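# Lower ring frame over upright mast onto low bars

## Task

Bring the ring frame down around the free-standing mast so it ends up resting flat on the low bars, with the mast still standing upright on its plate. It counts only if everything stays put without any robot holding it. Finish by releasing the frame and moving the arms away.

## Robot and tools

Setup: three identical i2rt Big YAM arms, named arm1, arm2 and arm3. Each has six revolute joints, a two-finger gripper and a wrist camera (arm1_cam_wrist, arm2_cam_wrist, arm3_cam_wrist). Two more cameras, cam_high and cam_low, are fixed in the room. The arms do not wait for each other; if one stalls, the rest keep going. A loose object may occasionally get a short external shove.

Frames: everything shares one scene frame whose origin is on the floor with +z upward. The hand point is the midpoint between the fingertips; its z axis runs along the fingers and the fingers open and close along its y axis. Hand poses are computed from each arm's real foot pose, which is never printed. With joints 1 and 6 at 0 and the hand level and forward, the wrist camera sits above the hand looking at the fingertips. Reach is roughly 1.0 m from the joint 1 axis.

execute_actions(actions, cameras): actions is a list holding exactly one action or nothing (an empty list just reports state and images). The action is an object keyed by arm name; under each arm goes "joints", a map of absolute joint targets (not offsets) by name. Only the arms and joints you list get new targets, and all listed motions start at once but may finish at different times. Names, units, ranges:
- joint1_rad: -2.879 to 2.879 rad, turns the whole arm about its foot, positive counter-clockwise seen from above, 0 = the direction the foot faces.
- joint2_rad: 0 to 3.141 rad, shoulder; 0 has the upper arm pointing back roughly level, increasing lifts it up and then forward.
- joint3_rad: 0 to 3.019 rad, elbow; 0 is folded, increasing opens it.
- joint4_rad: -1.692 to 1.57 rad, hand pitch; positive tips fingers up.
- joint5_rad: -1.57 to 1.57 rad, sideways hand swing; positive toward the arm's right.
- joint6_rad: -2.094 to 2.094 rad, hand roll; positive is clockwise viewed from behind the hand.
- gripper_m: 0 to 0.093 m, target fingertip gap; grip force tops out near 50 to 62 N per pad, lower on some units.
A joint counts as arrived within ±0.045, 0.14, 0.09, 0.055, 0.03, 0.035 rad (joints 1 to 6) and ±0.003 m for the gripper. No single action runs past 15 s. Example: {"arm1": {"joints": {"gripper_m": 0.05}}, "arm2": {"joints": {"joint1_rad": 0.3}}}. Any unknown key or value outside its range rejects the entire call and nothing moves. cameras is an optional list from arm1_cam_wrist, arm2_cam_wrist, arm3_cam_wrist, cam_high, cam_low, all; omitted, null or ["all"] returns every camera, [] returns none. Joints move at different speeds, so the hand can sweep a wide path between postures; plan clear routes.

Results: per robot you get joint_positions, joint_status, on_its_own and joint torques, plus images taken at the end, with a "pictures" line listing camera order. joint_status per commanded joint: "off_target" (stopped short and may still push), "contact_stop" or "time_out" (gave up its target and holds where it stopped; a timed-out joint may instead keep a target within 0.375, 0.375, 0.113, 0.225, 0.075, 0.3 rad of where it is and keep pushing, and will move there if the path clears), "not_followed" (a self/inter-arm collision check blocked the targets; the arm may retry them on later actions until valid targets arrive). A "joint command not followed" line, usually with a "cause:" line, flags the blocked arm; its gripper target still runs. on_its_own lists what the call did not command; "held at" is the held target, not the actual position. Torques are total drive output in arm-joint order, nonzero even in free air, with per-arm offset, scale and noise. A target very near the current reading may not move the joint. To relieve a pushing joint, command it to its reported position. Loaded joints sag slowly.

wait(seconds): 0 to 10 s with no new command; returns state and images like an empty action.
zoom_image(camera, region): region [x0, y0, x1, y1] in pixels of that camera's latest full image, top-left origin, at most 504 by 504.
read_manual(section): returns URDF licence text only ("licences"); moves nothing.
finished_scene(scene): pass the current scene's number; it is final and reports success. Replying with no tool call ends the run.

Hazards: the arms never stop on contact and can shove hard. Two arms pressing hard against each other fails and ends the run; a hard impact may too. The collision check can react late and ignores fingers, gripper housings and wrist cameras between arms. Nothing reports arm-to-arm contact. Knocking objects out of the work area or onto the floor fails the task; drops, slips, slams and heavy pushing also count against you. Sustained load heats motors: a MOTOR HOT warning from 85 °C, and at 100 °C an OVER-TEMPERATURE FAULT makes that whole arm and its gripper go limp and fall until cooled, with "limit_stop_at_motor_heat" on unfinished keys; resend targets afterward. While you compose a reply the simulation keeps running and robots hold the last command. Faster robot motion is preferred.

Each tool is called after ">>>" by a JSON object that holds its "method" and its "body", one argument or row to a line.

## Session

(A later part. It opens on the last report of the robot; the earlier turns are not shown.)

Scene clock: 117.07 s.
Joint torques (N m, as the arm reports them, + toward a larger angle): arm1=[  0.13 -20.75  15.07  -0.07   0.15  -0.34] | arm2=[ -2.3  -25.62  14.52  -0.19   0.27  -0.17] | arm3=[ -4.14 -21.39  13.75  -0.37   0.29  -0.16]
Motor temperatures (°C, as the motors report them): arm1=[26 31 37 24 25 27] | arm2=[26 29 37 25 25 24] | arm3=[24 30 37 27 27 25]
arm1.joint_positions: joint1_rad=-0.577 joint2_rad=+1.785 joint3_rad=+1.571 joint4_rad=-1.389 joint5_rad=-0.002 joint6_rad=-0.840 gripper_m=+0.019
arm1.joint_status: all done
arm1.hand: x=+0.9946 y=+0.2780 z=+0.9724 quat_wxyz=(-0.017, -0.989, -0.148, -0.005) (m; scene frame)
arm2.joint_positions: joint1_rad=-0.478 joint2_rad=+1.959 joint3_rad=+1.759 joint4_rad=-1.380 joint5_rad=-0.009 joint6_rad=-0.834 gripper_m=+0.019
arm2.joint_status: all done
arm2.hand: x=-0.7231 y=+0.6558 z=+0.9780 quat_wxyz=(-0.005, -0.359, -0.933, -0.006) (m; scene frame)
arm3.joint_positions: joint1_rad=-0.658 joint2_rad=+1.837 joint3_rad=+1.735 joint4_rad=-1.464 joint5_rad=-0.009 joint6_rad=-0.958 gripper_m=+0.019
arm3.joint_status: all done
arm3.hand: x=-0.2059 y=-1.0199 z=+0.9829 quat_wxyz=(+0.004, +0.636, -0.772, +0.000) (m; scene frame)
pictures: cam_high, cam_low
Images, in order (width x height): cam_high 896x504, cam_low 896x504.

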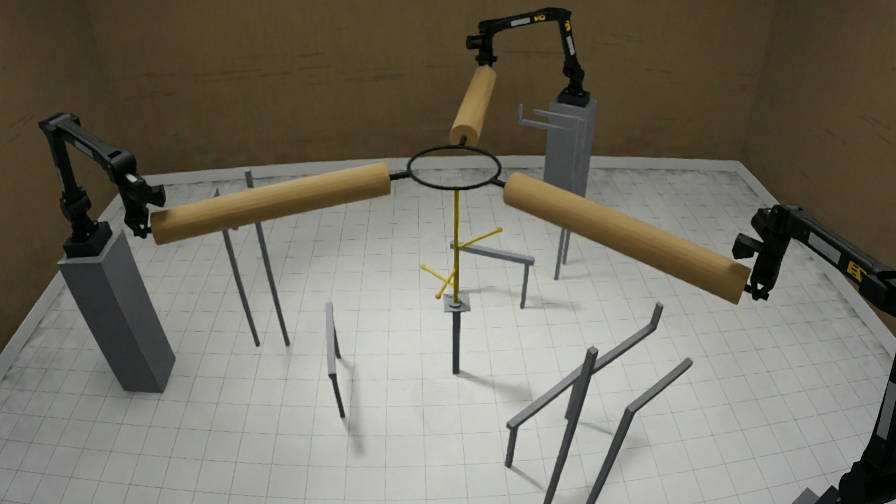

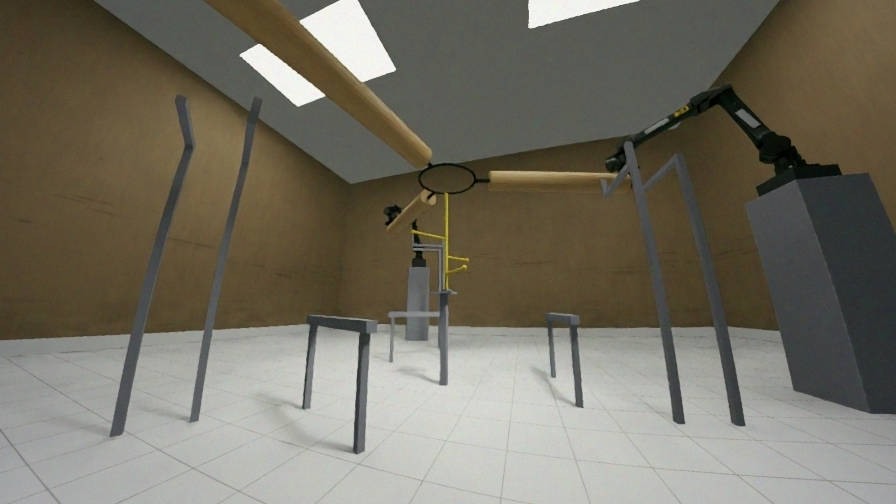

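>>> {"method": "execute_actions", "body": {
  "actions": [
    {"arm1":{"joints":{"joint1_rad":-0.577,"joint2_rad":1.855,"joint3_rad":1.387,"joint4_rad":-1.038,"joint6_rad":-0.845}},"arm2":{"joints":{"joint1_rad":-0.482,"joint2_rad":2.048,"joint3_rad":1.603,"joint4_rad":-1.058,"joint6_rad":-0.840}},"arm3":{"joints":{"joint1_rad":-0.660,"joint2_rad":1.891,"joint3_rad":1.520,"joint4_rad":-1.122,"joint6_rad":-0.962}}}
  ],
  "cameras": ["cam_high","cam_low"]
}}

>>> {"method": "zoom_image", "body": {
  "camera": "cam_high",
  "region": [380, 150, 560, 330]
}}

>>> {"method": "zoom_image", "body": {
  "camera": "cam_low",
  "region": [380, 160, 520, 300]
}}

Scene clock: 140.37 s.
Joint torques (N m, as the arm reports them, + toward a larger angle): arm1=[  1.1  -21.62  10.72   0.86   0.05  -0.26] | arm2=[ -1.22 -27.64   9.33   0.99   0.1   -0.01] | arm3=[ -2.63 -21.93  10.24   0.64  -0.05  -0.02]
Motor temperatures (°C, as the motors report them): arm1=[26 31 38 24 25 27] | arm2=[26 30 39 25 25 24] | arm3=[24 32 38 27 27 25]
arm1.joint_positions: joint1_rad=-0.571 joint2_rad=+1.908 joint3_rad=+1.360 joint4_rad=-1.049 joint5_rad=+0.000 joint6_rad=-0.830 gripper_m=+0.019
arm1.joint_status: all done
arm1.hand: x=+0.9942 y=+0.2721 z=+0.8340 quat_wxyz=(-0.014, -0.989, -0.146, -0.004) (m; scene frame)
arm2.joint_positions: joint1_rad=-0.475 joint2_rad=+2.091 joint3_rad=+1.586 joint4_rad=-1.073 joint5_rad=-0.004 joint6_rad=-0.826 gripper_m=+0.019
arm2.joint_status: all done
arm2.hand: x=-0.7222 y=+0.6543 z=+0.8388 quat_wxyz=(-0.002, -0.362, -0.932, -0.004) (m; scene frame)
arm3.joint_positions: joint1_rad=-0.654 joint2_rad=+1.930 joint3_rad=+1.495 joint4_rad=-1.126 joint5_rad=-0.001 joint6_rad=-0.952 gripper_m=+0.019
arm3.joint_status: all done
arm3.hand: x=-0.2076 y=-1.0211 z=+0.8441 quat_wxyz=(+0.002, +0.635, -0.772, +0.005) (m; scene frame)
pictures: cam_high, cam_low
Images, in order (width x height): cam_high 896x504, cam_low 896x504.

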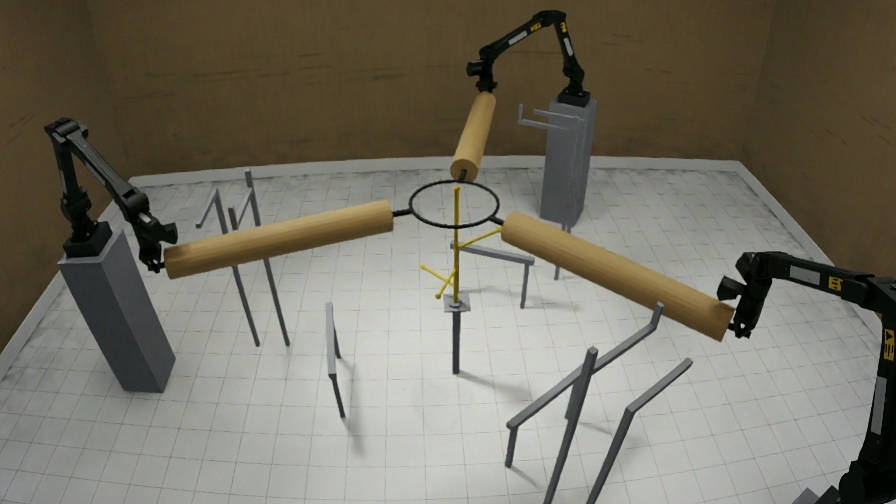

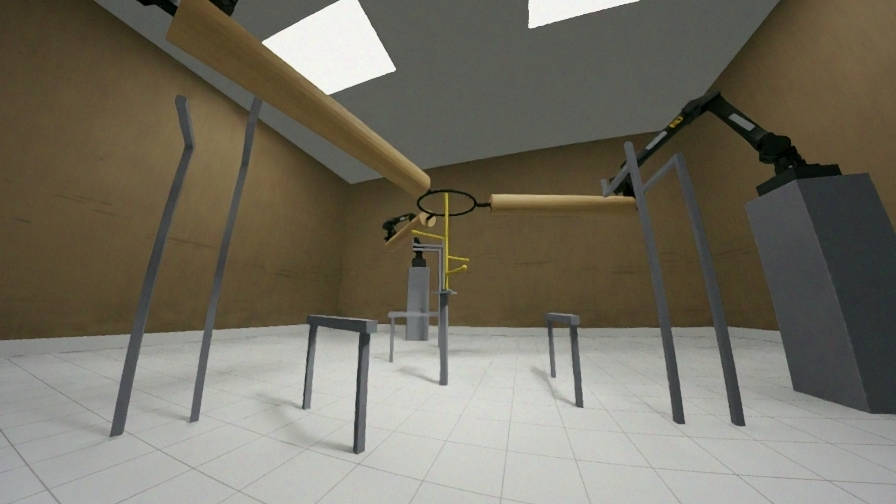

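Region (380, 150, 560, 330) of cam_high's 896x504 image, scaled by 2.800, with more detail than that image has.

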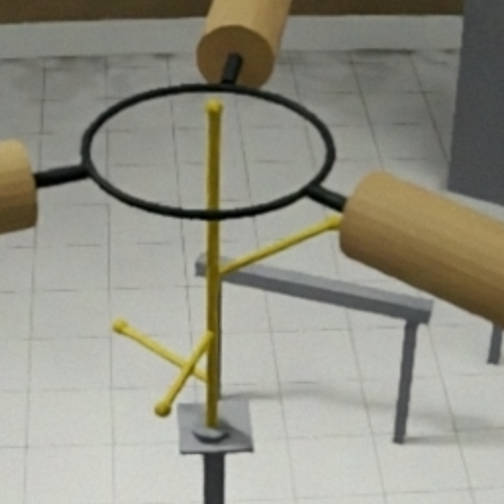

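Region (380, 160, 520, 300) of cam_low's 896x504 image, scaled by 3.600, with more detail than that image has.

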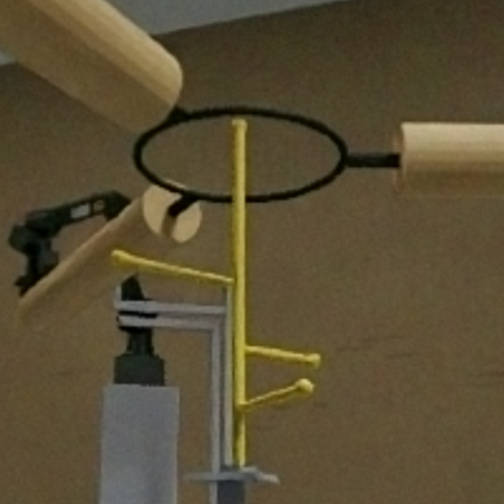

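>>> {"method": "execute_actions", "body": {
  "actions": [
    {"arm1":{"joints":{"joint1_rad":-0.470,"joint2_rad":2.118,"joint3_rad":1.526,"joint4_rad":-0.884,"joint6_rad":-0.722}},"arm2":{"joints":{"joint1_rad":-0.600,"joint2_rad":2.256,"joint3_rad":1.688,"joint4_rad":-0.903,"joint6_rad":-0.960}},"arm3":{"joints":{"joint1_rad":-0.633,"joint2_rad":1.885,"joint3_rad":1.163,"joint4_rad":-0.770,"joint6_rad":-0.925}}}
  ],
  "cameras": ["cam_high","cam_low"]
}}

>>> {"method": "zoom_image", "body": {
  "camera": "cam_high",
  "region": [380, 150, 560, 330]
}}

>>> {"method": "zoom_image", "body": {
  "camera": "cam_low",
  "region": [380, 160, 520, 300]
}}

Scene clock: 182.03 s.
Joint torques (N m, as the arm reports them, + toward a larger angle): arm1=[  1.28 -24.01  11.7    0.31  -0.04  -0.05] | arm2=[ -1.12 -29.25  11.49   0.48   0.18   0.02] | arm3=[ -2.29 -18.85   8.32   1.43  -0.24   0.1 ]
Motor temperatures (°C, as the motors report them): arm1=[26 33 36 24 25 27] | arm2=[26 32 36 25 25 24] | arm3=[24 32 36 27 27 25]
arm1.joint_positions: joint1_rad=-0.470 joint2_rad=+2.171 joint3_rad=+1.481 joint4_rad=-0.884 joint5_rad=+0.002 joint6_rad=-0.725 gripper_m=+0.019
arm1.joint_status: all done
arm1.hand: x=+0.9186 y=+0.2466 z=+0.7298 quat_wxyz=(-0.006, -0.990, -0.144, +0.004) (m; scene frame)
arm2.joint_positions: joint1_rad=-0.596 joint2_rad=+2.291 joint3_rad=+1.638 joint4_rad=-0.905 joint5_rad=-0.006 joint6_rad=-0.949 gripper_m=+0.019
arm2.joint_status: all done
arm2.hand: x=-0.7966 y=+0.6308 z=+0.7360 quat_wxyz=(-0.007, -0.361, -0.933, +0.005) (m; scene frame)
arm3.joint_positions: joint1_rad=-0.631 joint2_rad=+1.912 joint3_rad=+1.141 joint4_rad=-0.791 joint5_rad=+0.004 joint6_rad=-0.925 gripper_m=+0.019
arm3.joint_status: all done
arm3.hand: x=-0.2845 y=-1.0457 z=+0.7430 quat_wxyz=(+0.003, +0.634, -0.773, +0.007) (m; scene frame)
pictures: cam_high, cam_low
Images, in order (width x height): cam_high 896x504, cam_low 896x504.

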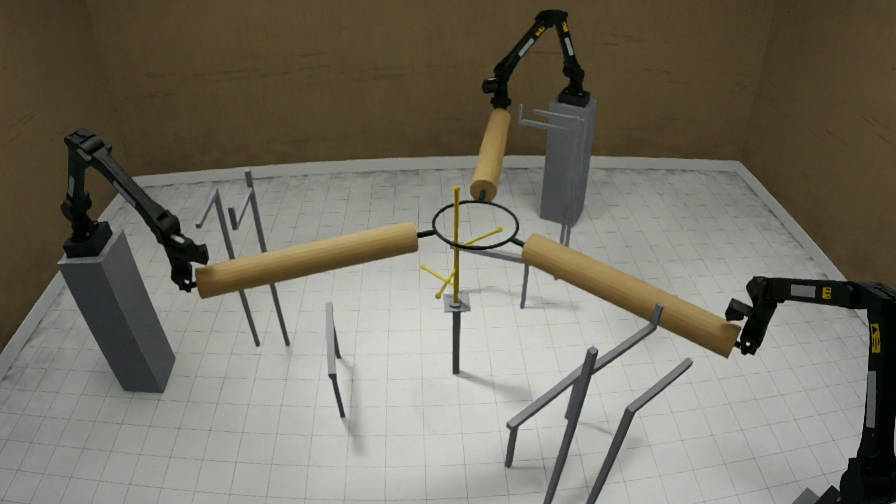

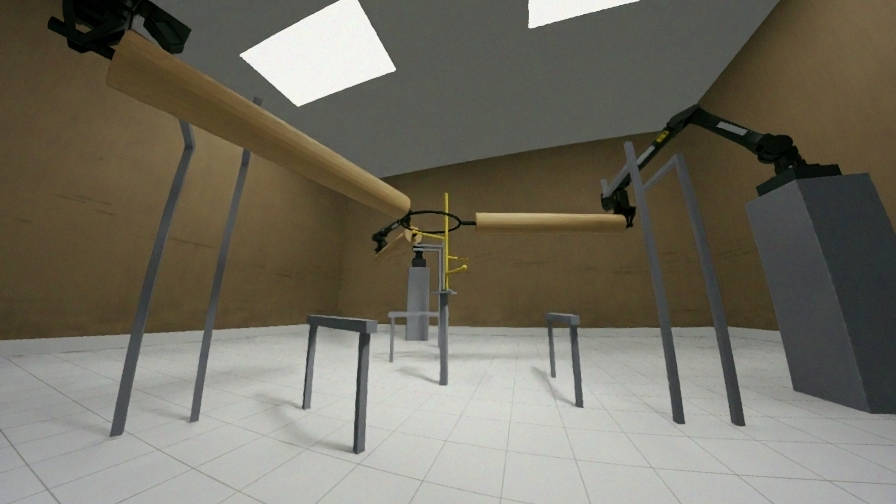

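Region (380, 150, 560, 330) of cam_high's 896x504 image, scaled by 2.800, with more detail than that image has.

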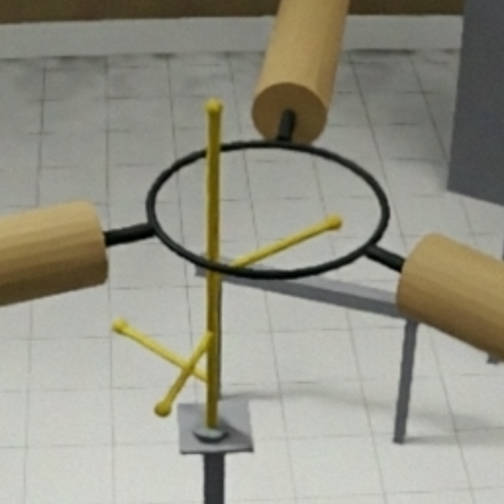

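Region (380, 160, 520, 300) of cam_low's 896x504 image, scaled by 3.600, with more detail than that image has.

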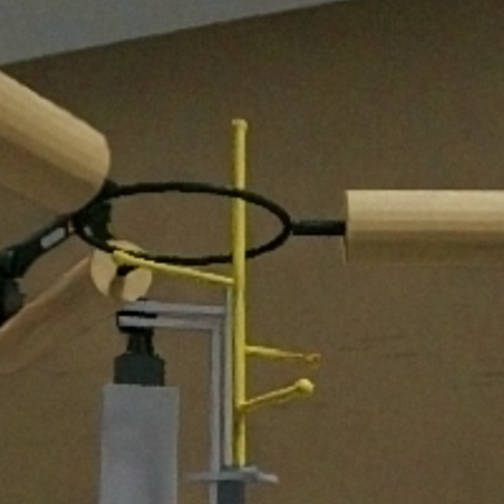

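>>> {"method": "execute_actions", "body": {
  "actions": [
    {"arm1":{"joints":{"joint2_rad":2.347,"joint3_rad":1.547,"joint4_rad":-0.678}},"arm2":{"joints":{"joint2_rad":2.491,"joint3_rad":1.749,"joint4_rad":-0.733}},"arm3":{"joints":{"joint2_rad":2.153,"joint3_rad":1.160,"joint4_rad":-0.498}}}
  ],
  "cameras": ["cam_high","cam_low"]
}}

>>> {"method": "zoom_image", "body": {
  "camera": "cam_high",
  "region": [380, 150, 560, 330]
}}

>>> {"method": "zoom_image", "body": {
  "camera": "cam_low",
  "region": [380, 160, 520, 300]
}}

Scene clock: 213.77 s.
Joint torques (N m, as the arm reports them, + toward a larger angle): arm1=[  1.59 -26.43   9.85   0.51   0.    -0.08] | arm2=[ -0.97 -30.51  10.46   0.35   0.15   0.  ] | arm3=[ -2.25 -20.96   6.37   0.76  -0.13   0.04]
Motor temperatures (°C, as the motors report them): arm1=[26 34 37 24 25 27] | arm2=[26 33 37 25 25 24] | arm3=[24 32 34 27 27 25]
arm1.joint_positions: joint1_rad=-0.469 joint2_rad=+2.405 joint3_rad=+1.507 joint4_rad=-0.679 joint5_rad=+0.001 joint6_rad=-0.723 gripper_m=+0.019
arm1.joint_status: all done
arm1.hand: x=+0.9178 y=+0.2439 z=+0.6045 quat_wxyz=(-0.007, -0.990, -0.144, +0.004) (m; scene frame)
arm2.joint_positions: joint1_rad=-0.597 joint2_rad=+2.530 joint3_rad=+1.699 joint4_rad=-0.733 joint5_rad=-0.005 joint6_rad=-0.947 gripper_m=+0.019
arm2.joint_status: all done
arm2.hand: x=-0.7974 y=+0.6295 z=+0.6080 quat_wxyz=(-0.006, -0.362, -0.932, +0.003) (m; scene frame)
arm3.joint_positions: joint1_rad=-0.629 joint2_rad=+2.192 joint3_rad=+1.137 joint4_rad=-0.503 joint5_rad=+0.001 joint6_rad=-0.920 gripper_m=+0.019
arm3.joint_status: all done
arm3.hand: x=-0.2857 y=-1.0465 z=+0.6112 quat_wxyz=(+0.001, +0.633, -0.774, +0.006) (m; scene frame)
pictures: cam_high, cam_low
Images, in order (width x height): cam_high 896x504, cam_low 896x504.

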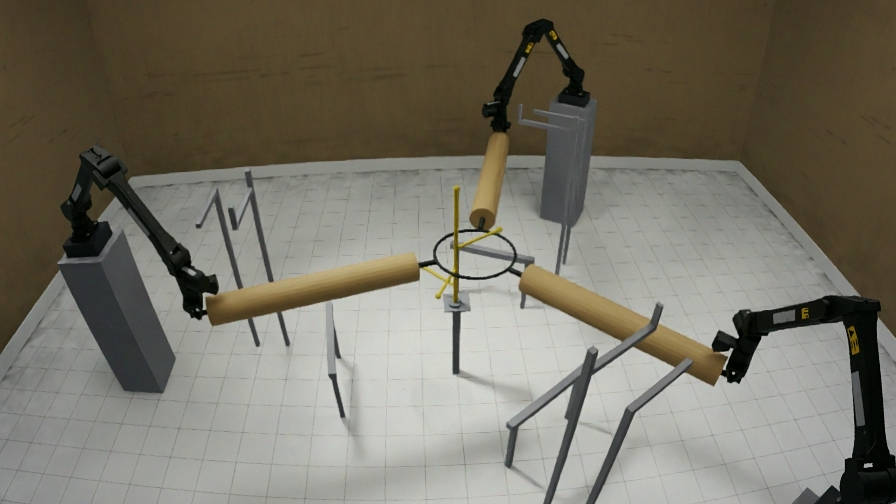

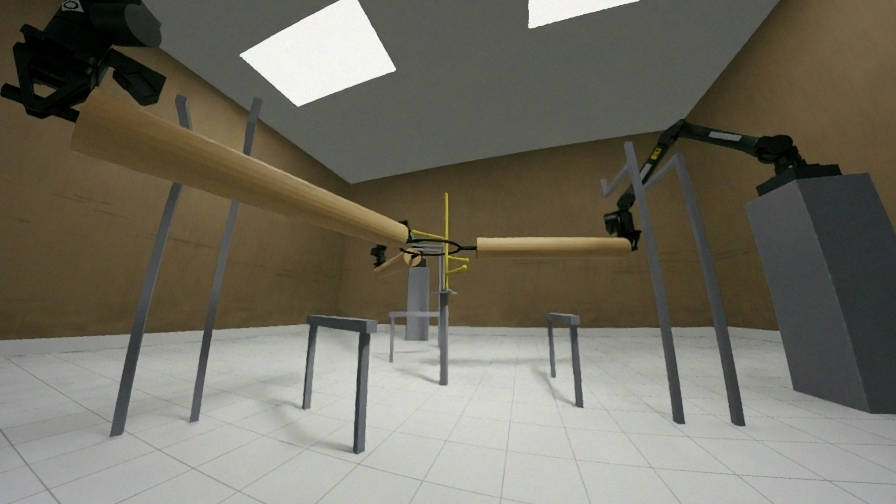

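Region (380, 150, 560, 330) of cam_high's 896x504 image, scaled by 2.800, with more detail than that image has.

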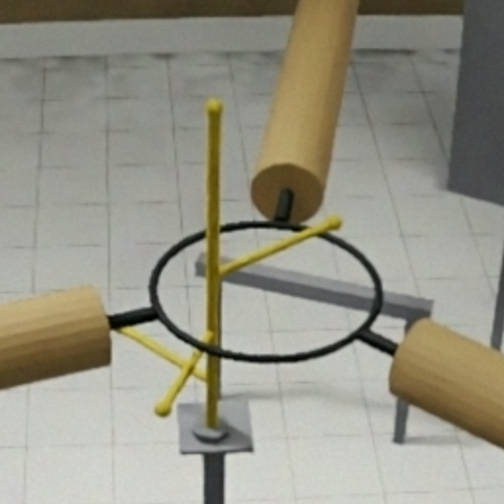

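Region (380, 160, 520, 300) of cam_low's 896x504 image, scaled by 3.600, with more detail than that image has.

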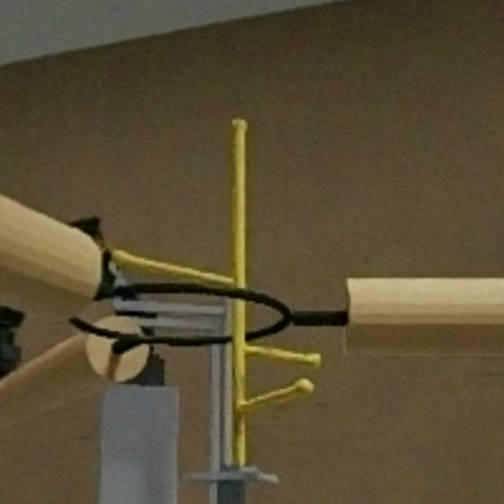

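>>> {"method": "execute_actions", "body": {
  "actions": [
    {"arm1":{"joints":{"joint1_rad":-0.726,"joint2_rad":2.260,"joint3_rad":1.349,"joint4_rad":-0.578,"joint6_rad":-0.990}},"arm2":{"joints":{"joint1_rad":-0.397,"joint2_rad":2.343,"joint3_rad":1.346,"joint4_rad":-0.505,"joint6_rad":-0.742}},"arm3":{"joints":{"joint1_rad":-0.574,"joint2_rad":2.380,"joint3_rad":1.722,"joint4_rad":-0.828,"joint6_rad":-0.860}}}
  ],
  "cameras": ["cam_high","cam_low"]
}}

>>> {"method": "zoom_image", "body": {
  "camera": "cam_high",
  "region": [380, 150, 560, 330]
}}

>>> {"method": "zoom_image", "body": {
  "camera": "cam_low",
  "region": [380, 160, 520, 300]
}}

Scene clock: 256.63 s.
Joint torques (N m, as the arm reports them, + toward a larger angle): arm1=[  1.36 -24.52   7.68   0.84   0.31  -0.13] | arm2=[ -0.88 -27.08   5.65   0.74  -0.05   0.18] | arm3=[ -1.87 -23.21  11.1    0.19  -0.39   0.19]
Motor temperatures (°C, as the motors report them): arm1=[26 35 36 24 25 27] | arm2=[26 34 37 25 25 24] | arm3=[24 33 33 27 27 25]
arm1.joint_positions: joint1_rad=-0.725 joint2_rad=+2.326 joint3_rad=+1.323 joint4_rad=-0.588 joint5_rad=-0.007 joint6_rad=-0.987 gripper_m=+0.019
arm1.joint_status: all done
arm1.hand: x=+1.0381 y=+0.3351 z=+0.6035 quat_wxyz=(-0.016, -0.989, -0.147, +0.002) (m; scene frame)
arm2.joint_positions: joint1_rad=-0.395 joint2_rad=+2.385 joint3_rad=+1.333 joint4_rad=-0.516 joint5_rad=+0.000 joint6_rad=-0.743 gripper_m=+0.019
arm2.joint_status: all done
arm2.hand: x=-0.6795 y=+0.7233 z=+0.6074 quat_wxyz=(-0.003, -0.363, -0.932, +0.001) (m; scene frame)
arm3.joint_positions: joint1_rad=-0.577 joint2_rad=+2.382 joint3_rad=+1.668 joint4_rad=-0.820 joint5_rad=+0.007 joint6_rad=-0.873 gripper_m=+0.019
arm3.joint_status: all done
arm3.hand: x=-0.1633 y=-0.9511 z=+0.6344 quat_wxyz=(-0.010, +0.634, -0.773, +0.011) (m; scene frame)
pictures: cam_high, cam_low
Images, in order (width x height): cam_high 896x504, cam_low 896x504.

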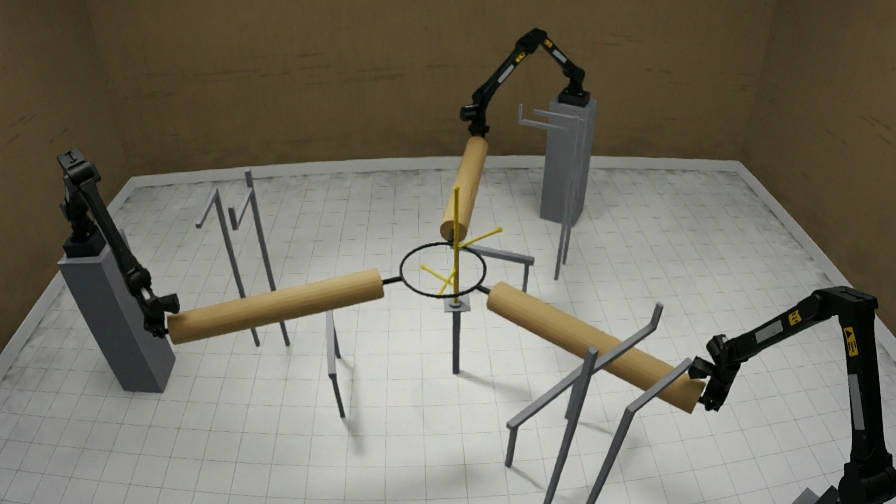

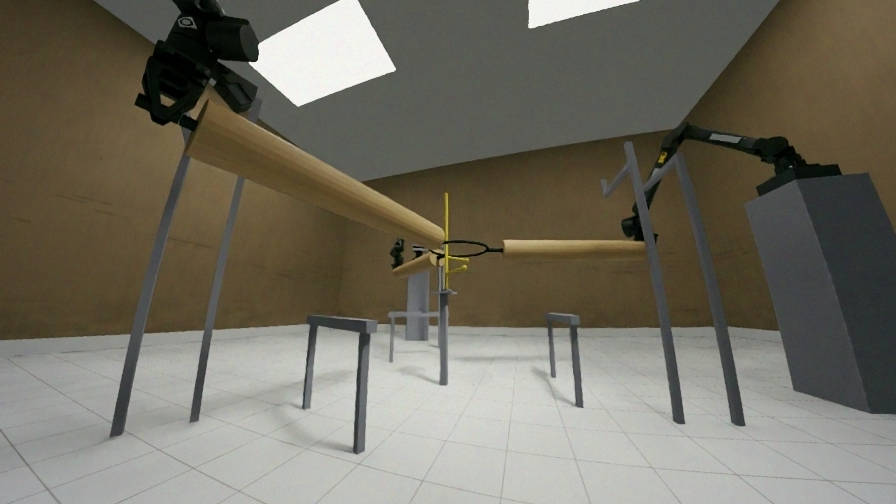

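Region (380, 150, 560, 330) of cam_high's 896x504 image, scaled by 2.800, with more detail than that image has.

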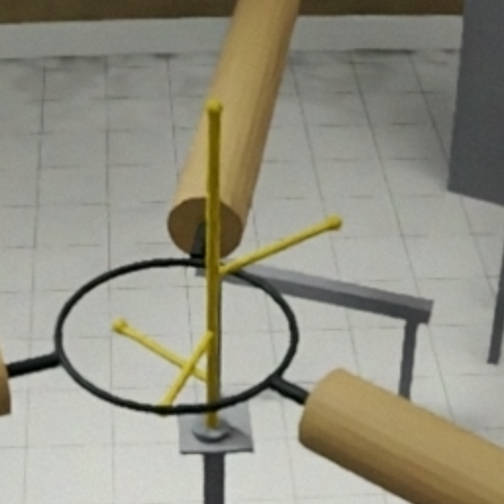

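Region (380, 160, 520, 300) of cam_low's 896x504 image, scaled by 3.600, with more detail than that image has.

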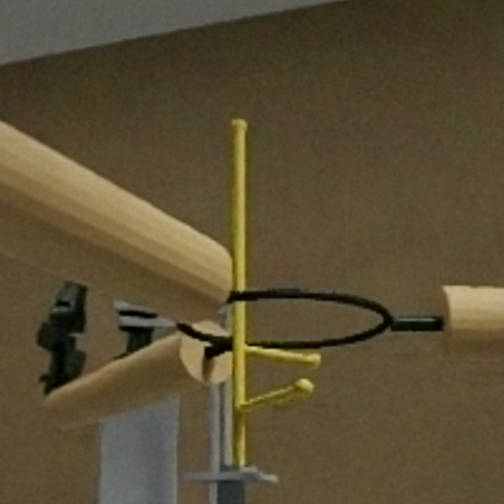

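>>> {"method": "execute_actions", "body": {
  "actions": [
    {"arm1":{"joints":{"joint1_rad":-0.744,"joint2_rad":2.464,"joint3_rad":1.466,"joint4_rad":-0.480,"joint6_rad":-1.012}},"arm2":{"joints":{"joint1_rad":-0.401,"joint2_rad":2.523,"joint3_rad":1.410,"joint4_rad":-0.372,"joint6_rad":-0.749}},"arm3":{"joints":{"joint1_rad":-0.553,"joint2_rad":2.568,"joint3_rad":1.836,"joint4_rad":-0.733,"joint6_rad":-0.842}}}
  ],
  "cameras": ["cam_high","cam_low"]
}}

>>> {"method": "zoom_image", "body": {
  "camera": "cam_high",
  "region": [380, 170, 560, 350]
}}

>>> {"method": "zoom_image", "body": {
  "camera": "cam_low",
  "region": [380, 160, 520, 300]
}}

Scene clock: 279.70 s.
Joint torques (N m, as the arm reports them, + toward a larger angle): arm1=[  1.94 -23.85   8.55   1.03  -0.03  -0.16] | arm2=[ -1.33 -25.2    7.07   0.77   0.01   0.18] | arm3=[ -1.84 -26.25   9.76   0.68  -0.15   0.17]
Motor temperatures (°C, as the motors report them): arm1=[26 35 35 24 25 27] | arm2=[26 33 35 25 25 24] | arm3=[24 34 36 27 27 25]
arm1.joint_positions: joint1_rad=-0.745 joint2_rad=+2.509 joint3_rad=+1.425 joint4_rad=-0.494 joint5_rad=+0.001 joint6_rad=-1.005 gripper_m=+0.019
arm1.joint_status: all done
arm1.hand: x=+1.0347 y=+0.3518 z=+0.5280 quat_wxyz=(-0.008, -0.989, -0.147, +0.004) (m; scene frame)
arm2.joint_positions: joint1_rad=-0.401 joint2_rad=+2.551 joint3_rad=+1.369 joint4_rad=-0.388 joint5_rad=-0.002 joint6_rad=-0.752 gripper_m=+0.019
arm2.joint_status: all done
arm2.hand: x=-0.6833 y=+0.7378 z=+0.5295 quat_wxyz=(-0.003, -0.362, -0.932, +0.000) (m; scene frame)
arm3.joint_positions: joint1_rad=-0.556 joint2_rad=+2.603 joint3_rad=+1.792 joint4_rad=-0.736 joint5_rad=+0.002 joint6_rad=-0.851 gripper_m=+0.019
arm3.joint_status: all done
arm3.hand: x=-0.1629 y=-0.9354 z=+0.5315 quat_wxyz=(-0.004, +0.634, -0.773, +0.006) (m; scene frame)
pictures: cam_high, cam_low
Images, in order (width x height): cam_high 896x504, cam_low 896x504.

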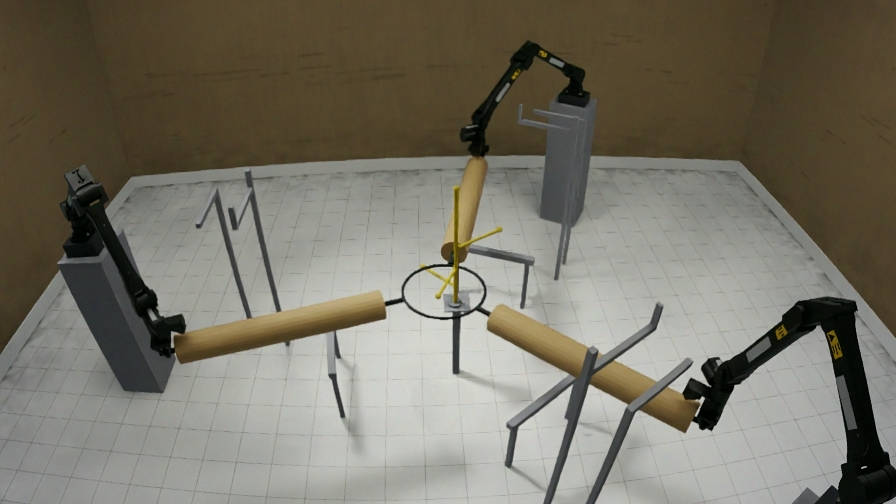

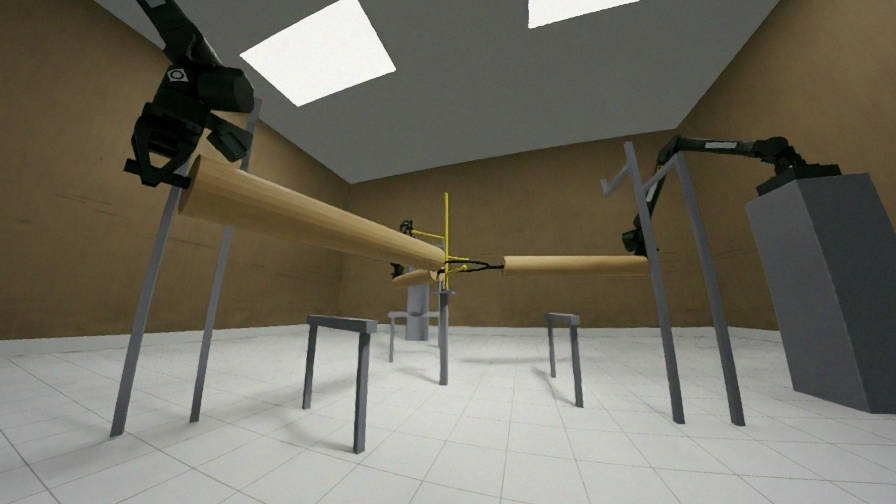

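Region (380, 170, 560, 350) of cam_high's 896x504 image, scaled by 2.800, with more detail than that image has.

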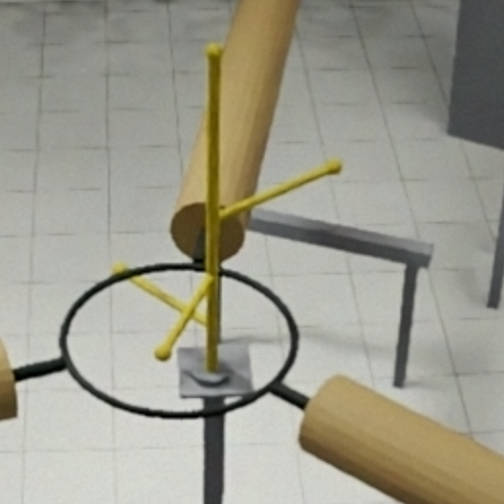

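Region (380, 160, 520, 300) of cam_low's 896x504 image, scaled by 3.600, with more detail than that image has.

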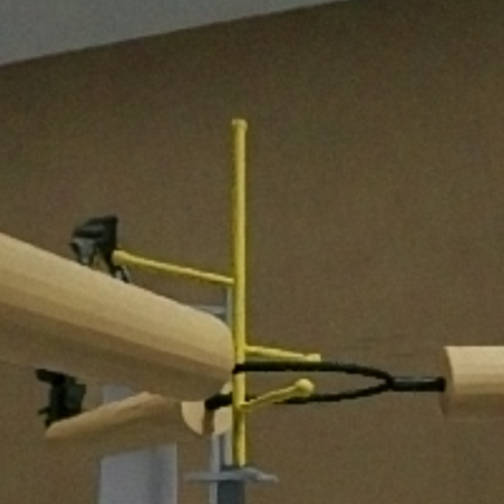

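>>> {"method": "execute_actions", "body": {
  "actions": [
    {"arm1":{"joints":{"joint1_rad":-0.542,"joint2_rad":2.370,"joint3_rad":1.166,"joint4_rad":-0.282,"joint6_rad":-0.798}},"arm2":{"joints":{"joint1_rad":-0.396,"joint2_rad":2.727,"joint3_rad":1.943,"joint4_rad":-0.730,"joint6_rad":-0.746}},"arm3":{"joints":{"joint1_rad":-0.759,"joint2_rad":2.489,"joint3_rad":1.639,"joint4_rad":-0.636,"joint6_rad":-1.060}}}
  ],
  "cameras": ["cam_high","cam_low"]
}}

>>> {"method": "zoom_image", "body": {
  "camera": "cam_high",
  "region": [380, 170, 560, 350]
}}

>>> {"method": "zoom_image", "body": {
  "camera": "cam_low",
  "region": [380, 170, 520, 310]
}}

Scene clock: 298.07 s.
Joint torques (N m, as the arm reports them, + toward a larger angle): arm1=[  0.93 -23.16   4.12   0.93  -0.03  -0.1 ] | arm2=[  0.26 -27.18  10.73  -0.07  -0.05   0.15] | arm3=[ -2.21 -25.87   7.61   0.71   0.11   0.08]
Motor temperatures (°C, as the motors report them): arm1=[26 35 35 24 25 27] | arm2=[26 33 34 25 25 24] | arm3=[24 35 35 27 27 25]
arm1.joint_positions: joint1_rad=-0.540 joint2_rad=+2.442 joint3_rad=+1.153 joint4_rad=-0.294 joint5_rad=+0.001 joint6_rad=-0.796 gripper_m=+0.019
arm1.joint_status: all done
arm1.hand: x=+1.0459 y=+0.2188 z=+0.5229 quat_wxyz=(-0.009, -0.989, -0.145, +0.001) (m; scene frame)
arm2.joint_positions: joint1_rad=-0.400 joint2_rad=+2.730 joint3_rad=+1.890 joint4_rad=-0.723 joint5_rad=-0.001 joint6_rad=-0.749 gripper_m=+0.019
arm2.joint_status: all done
arm2.hand: x=-0.6720 y=+0.6046 z=+0.5335 quat_wxyz=(-0.004, -0.362, -0.932, +0.003) (m; scene frame)
arm3.joint_positions: joint1_rad=-0.758 joint2_rad=+2.536 joint3_rad=+1.612 joint4_rad=-0.642 joint5_rad=-0.005 joint6_rad=-1.060 gripper_m=+0.019
arm3.joint_status: all done
arm3.hand: x=-0.1541 y=-1.0687 z=+0.5298 quat_wxyz=(+0.003, +0.637, -0.771, +0.002) (m; scene frame)
pictures: cam_high, cam_low
Images, in order (width x height): cam_high 896x504, cam_low 896x504.

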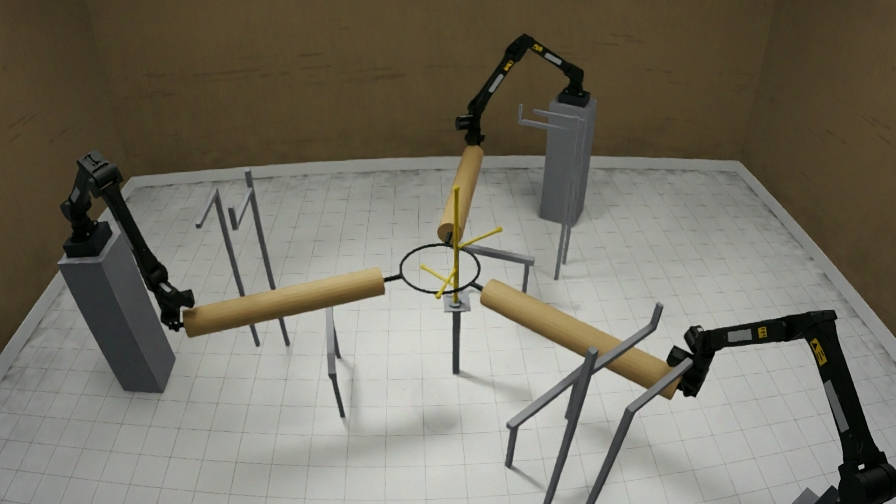

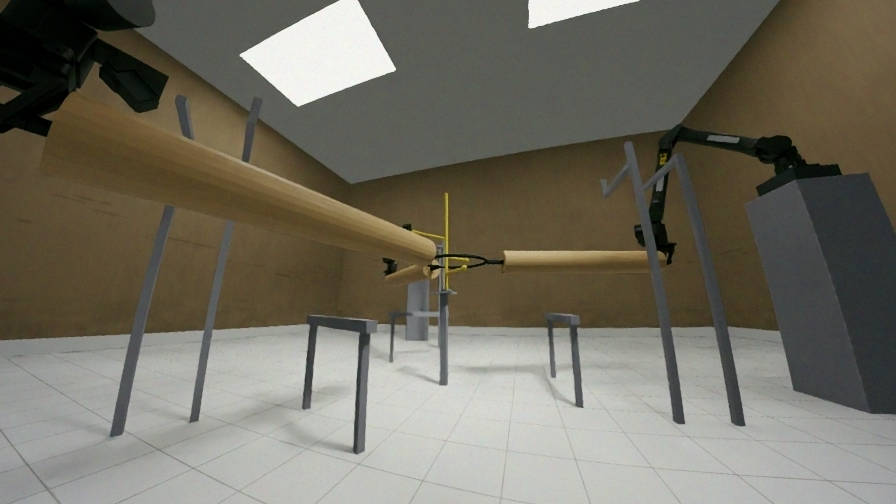

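Region (380, 170, 560, 350) of cam_high's 896x504 image, scaled by 2.800, with more detail than that image has.

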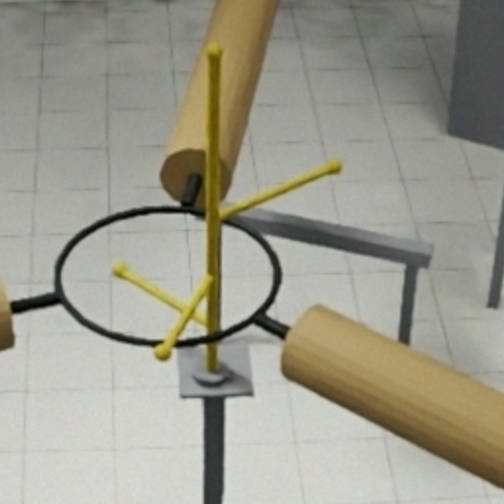

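Region (380, 170, 520, 310) of cam_low's 896x504 image, scaled by 3.600, with more detail than that image has.

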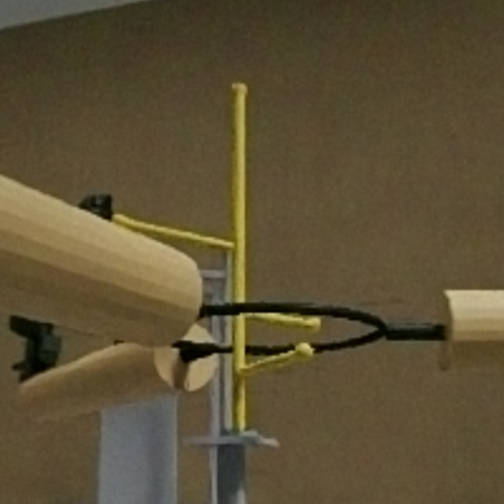

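>>> {"method": "execute_actions", "body": {
  "actions": [
    {"arm1":{"joints":{"joint1_rad":-0.550,"joint2_rad":2.632,"joint3_rad":1.347,"joint4_rad":-0.202,"joint6_rad":-0.808}},"arm2":{"joints":{"joint1_rad":-0.409,"joint2_rad":2.924,"joint3_rad":2.104,"joint4_rad":-0.664,"joint6_rad":-0.760}},"arm3":{"joints":{"joint1_rad":-0.741,"joint2_rad":2.695,"joint3_rad":1.758,"joint4_rad":-0.536,"joint6_rad":-1.037}}}
  ],
  "cameras": ["cam_high","cam_low"]
}}

>>> {"method": "zoom_image", "body": {
  "camera": "cam_high",
  "region": [380, 170, 560, 350]
}}

>>> {"method": "zoom_image", "body": {
  "camera": "cam_low",
  "region": [380, 170, 520, 310]
}}

Scene clock: 324.83 s.
Joint torques (N m, as the arm reports them, + toward a larger angle): arm1=[  1.2  -22.16   5.05   1.27  -0.12  -0.05] | arm2=[ -0.93 -30.8    9.94   0.86   0.01   0.2 ] | arm3=[ -2.17 -25.07   8.02   0.79  -0.03   0.07]
Motor temperatures (°C, as the motors report them): arm1=[26 35 34 24 25 27] | arm2=[26 34 37 25 25 24] | arm3=[24 36 34 27 27 25]
arm1.joint_positions: joint1_rad=-0.551 joint2_rad=+2.673 joint3_rad=+1.321 joint4_rad=-0.221 joint5_rad=+0.004 joint6_rad=-0.810 gripper_m=+0.019
arm1.joint_status: all done
arm1.hand: x=+1.0355 y=+0.2295 z=+0.4356 quat_wxyz=(-0.005, -0.989, -0.146, +0.004) (m; scene frame)
arm2.joint_positions: joint1_rad=-0.415 joint2_rad=+2.952 joint3_rad=+2.055 joint4_rad=-0.672 joint5_rad=-0.001 joint6_rad=-0.766 gripper_m=+0.019
arm2.joint_status: all done
arm2.hand: x=-0.6823 y=+0.6112 z=+0.4352 quat_wxyz=(-0.003, -0.362, -0.932, +0.001) (m; scene frame)
arm3.joint_positions: joint1_rad=-0.739 joint2_rad=+2.730 joint3_rad=+1.719 joint4_rad=-0.542 joint5_rad=-0.001 joint6_rad=-1.035 gripper_m=+0.019
arm3.joint_status: all done
arm3.hand: x=-0.1585 y=-1.0601 z=+0.4401 quat_wxyz=(-0.001, +0.634, -0.773, +0.006) (m; scene frame)
pictures: cam_high, cam_low
Images, in order (width x height): cam_high 896x504, cam_low 896x504.

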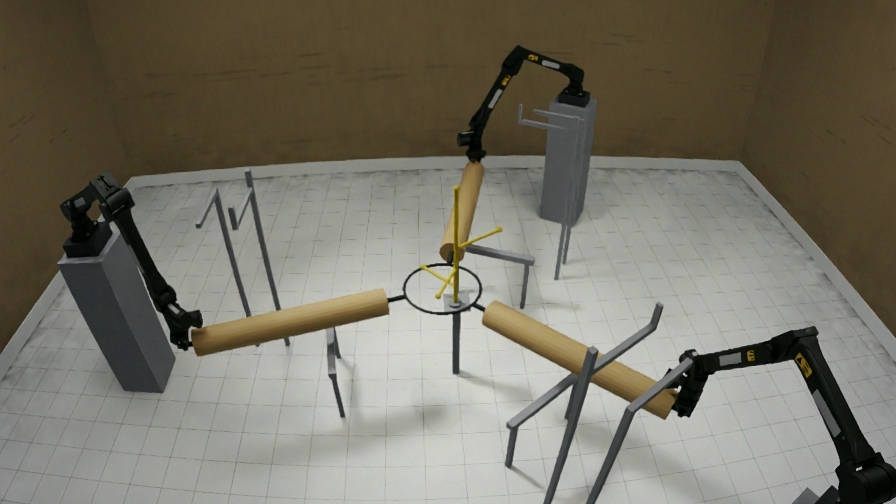

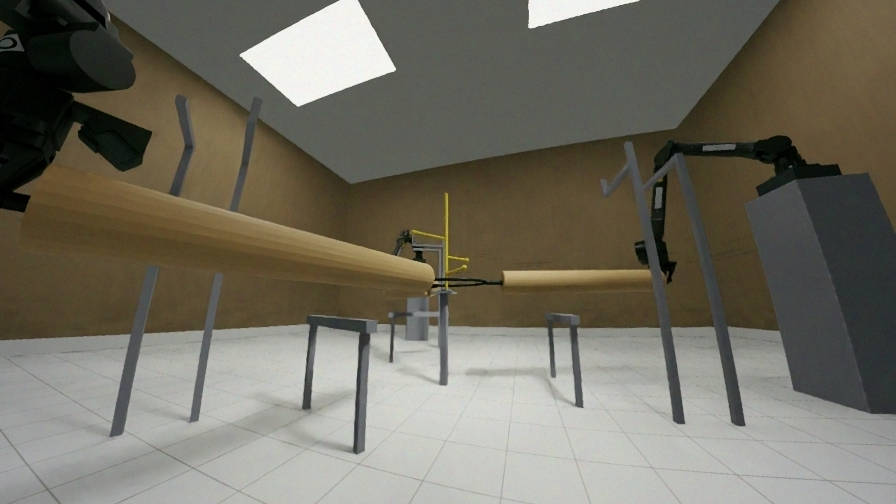

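Region (380, 170, 560, 350) of cam_high's 896x504 image, scaled by 2.800, with more detail than that image has.

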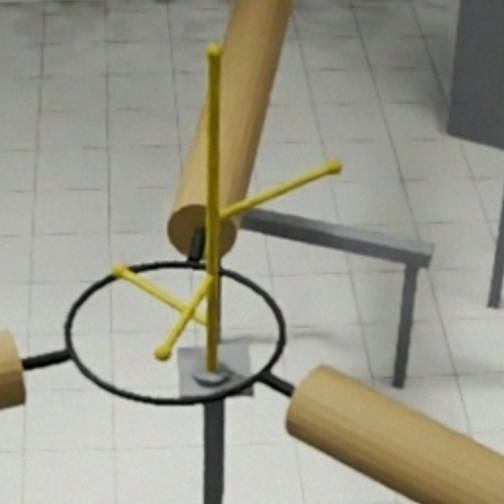

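Region (380, 170, 520, 310) of cam_low's 896x504 image, scaled by 3.600, with more detail than that image has.

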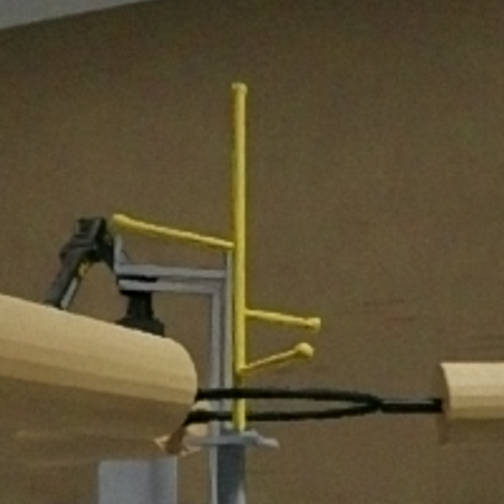

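>>> {"method": "execute_actions", "body": {
  "actions": [
    {"arm1":{"joints":{"joint1_rad":-0.464,"joint2_rad":2.818,"joint3_rad":1.526,"joint4_rad":-0.212,"joint6_rad":-0.638}},"arm2":{"joints":{"joint1_rad":-0.385,"joint2_rad":2.962,"joint3_rad":1.779,"joint4_rad":-0.349,"joint6_rad":-0.650}},"arm3":{"joints":{"joint1_rad":-0.530,"joint2_rad":2.779,"joint3_rad":1.544,"joint4_rad":-0.278,"joint6_rad":-0.740}}}
  ],
  "cameras": ["cam_high","cam_low"]
}}

>>> {"method": "zoom_image", "body": {
  "camera": "cam_high",
  "region": [300, 170, 640, 480]
}}

>>> {"method": "zoom_image", "body": {
  "camera": "cam_low",
  "region": [280, 220, 620, 360]
}}

Scene clock: 342.53 s.
Joint torques (N m, as the arm reports them, + toward a larger angle): arm1=[  1.37 -22.23   4.49   0.71  -0.19  -0.03] | arm2=[ -0.29 -27.52   4.12   0.33  -0.09   0.26] | arm3=[ -2.75 -22.51   3.85   0.52  -0.12   0.04]
Motor temperatures (°C, as the motors report them): arm1=[26 35 34 24 25 27] | arm2=[26 34 36 25 25 24] | arm3=[24 36 34 27 27 25]
arm1.joint_positions: joint1_rad=-0.468 joint2_rad=+2.856 joint3_rad=+1.504 joint4_rad=-0.219 joint5_rad=+0.005 joint6_rad=-0.643 gripper_m=+0.019
arm1.joint_status: all done
arm1.hand: x=+1.0036 y=+0.2002 z=+0.3672 quat_wxyz=(-0.004, -0.995, -0.104, +0.005) (m; scene frame)
arm2.joint_positions: joint1_rad=-0.393 joint2_rad=+2.991 joint3_rad=+1.767 joint4_rad=-0.351 joint5_rad=+0.001 joint6_rad=-0.661 gripper_m=+0.019
arm2.joint_status: all done
arm2.hand: x=-0.6774 y=+0.7215 z=+0.3593 quat_wxyz=(-0.001, -0.400, -0.917, -0.001) (m; scene frame)
arm3.joint_positions: joint1_rad=-0.520 joint2_rad=+2.813 joint3_rad=+1.529 joint4_rad=-0.279 joint5_rad=+0.001 joint6_rad=-0.734 gripper_m=+0.019
arm3.joint_status: all done
arm3.hand: x=-0.2936 y=-0.9909 z=+0.3656 quat_wxyz=(+0.003, +0.603, -0.798, +0.005) (m; scene frame)
pictures: cam_high, cam_low
Images, in order (width x height): cam_high 896x504, cam_low 896x504.

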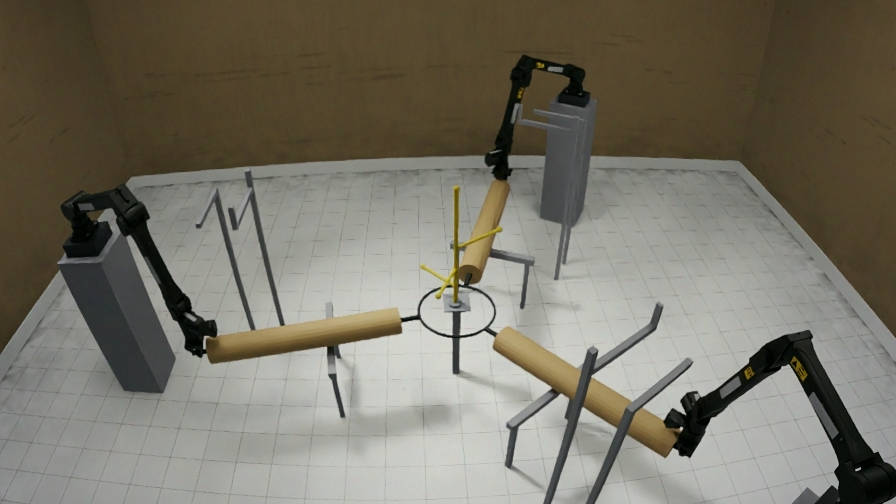

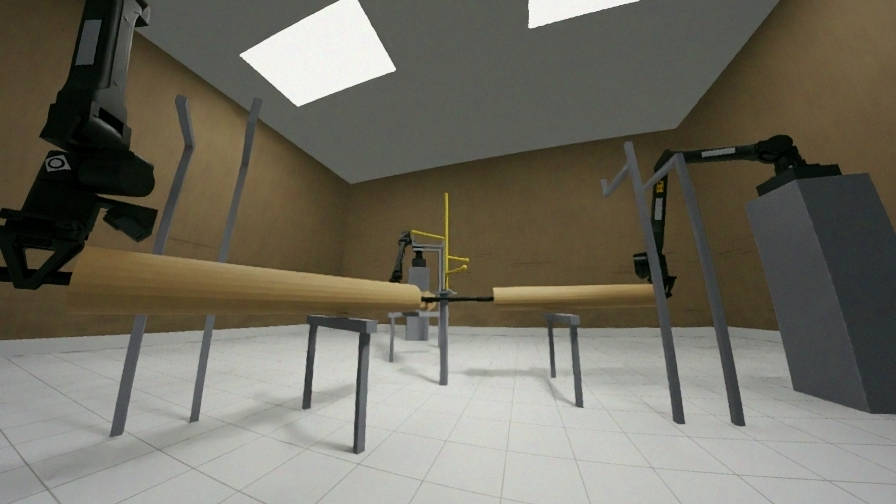

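Region (300, 170, 640, 480) of cam_high's 896x504 image, scaled by 1.482, with more detail than that image has; it fills the top 460 rows of this view, and the rest is white.

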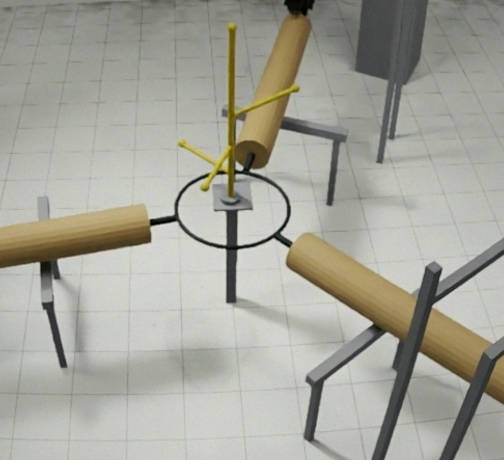

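Region (280, 220, 620, 360) of cam_low's 896x504 image, scaled by 1.482, with more detail than that image has; it fills the top 208 rows of this view, and the rest is white.

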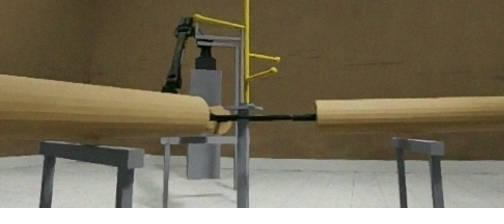

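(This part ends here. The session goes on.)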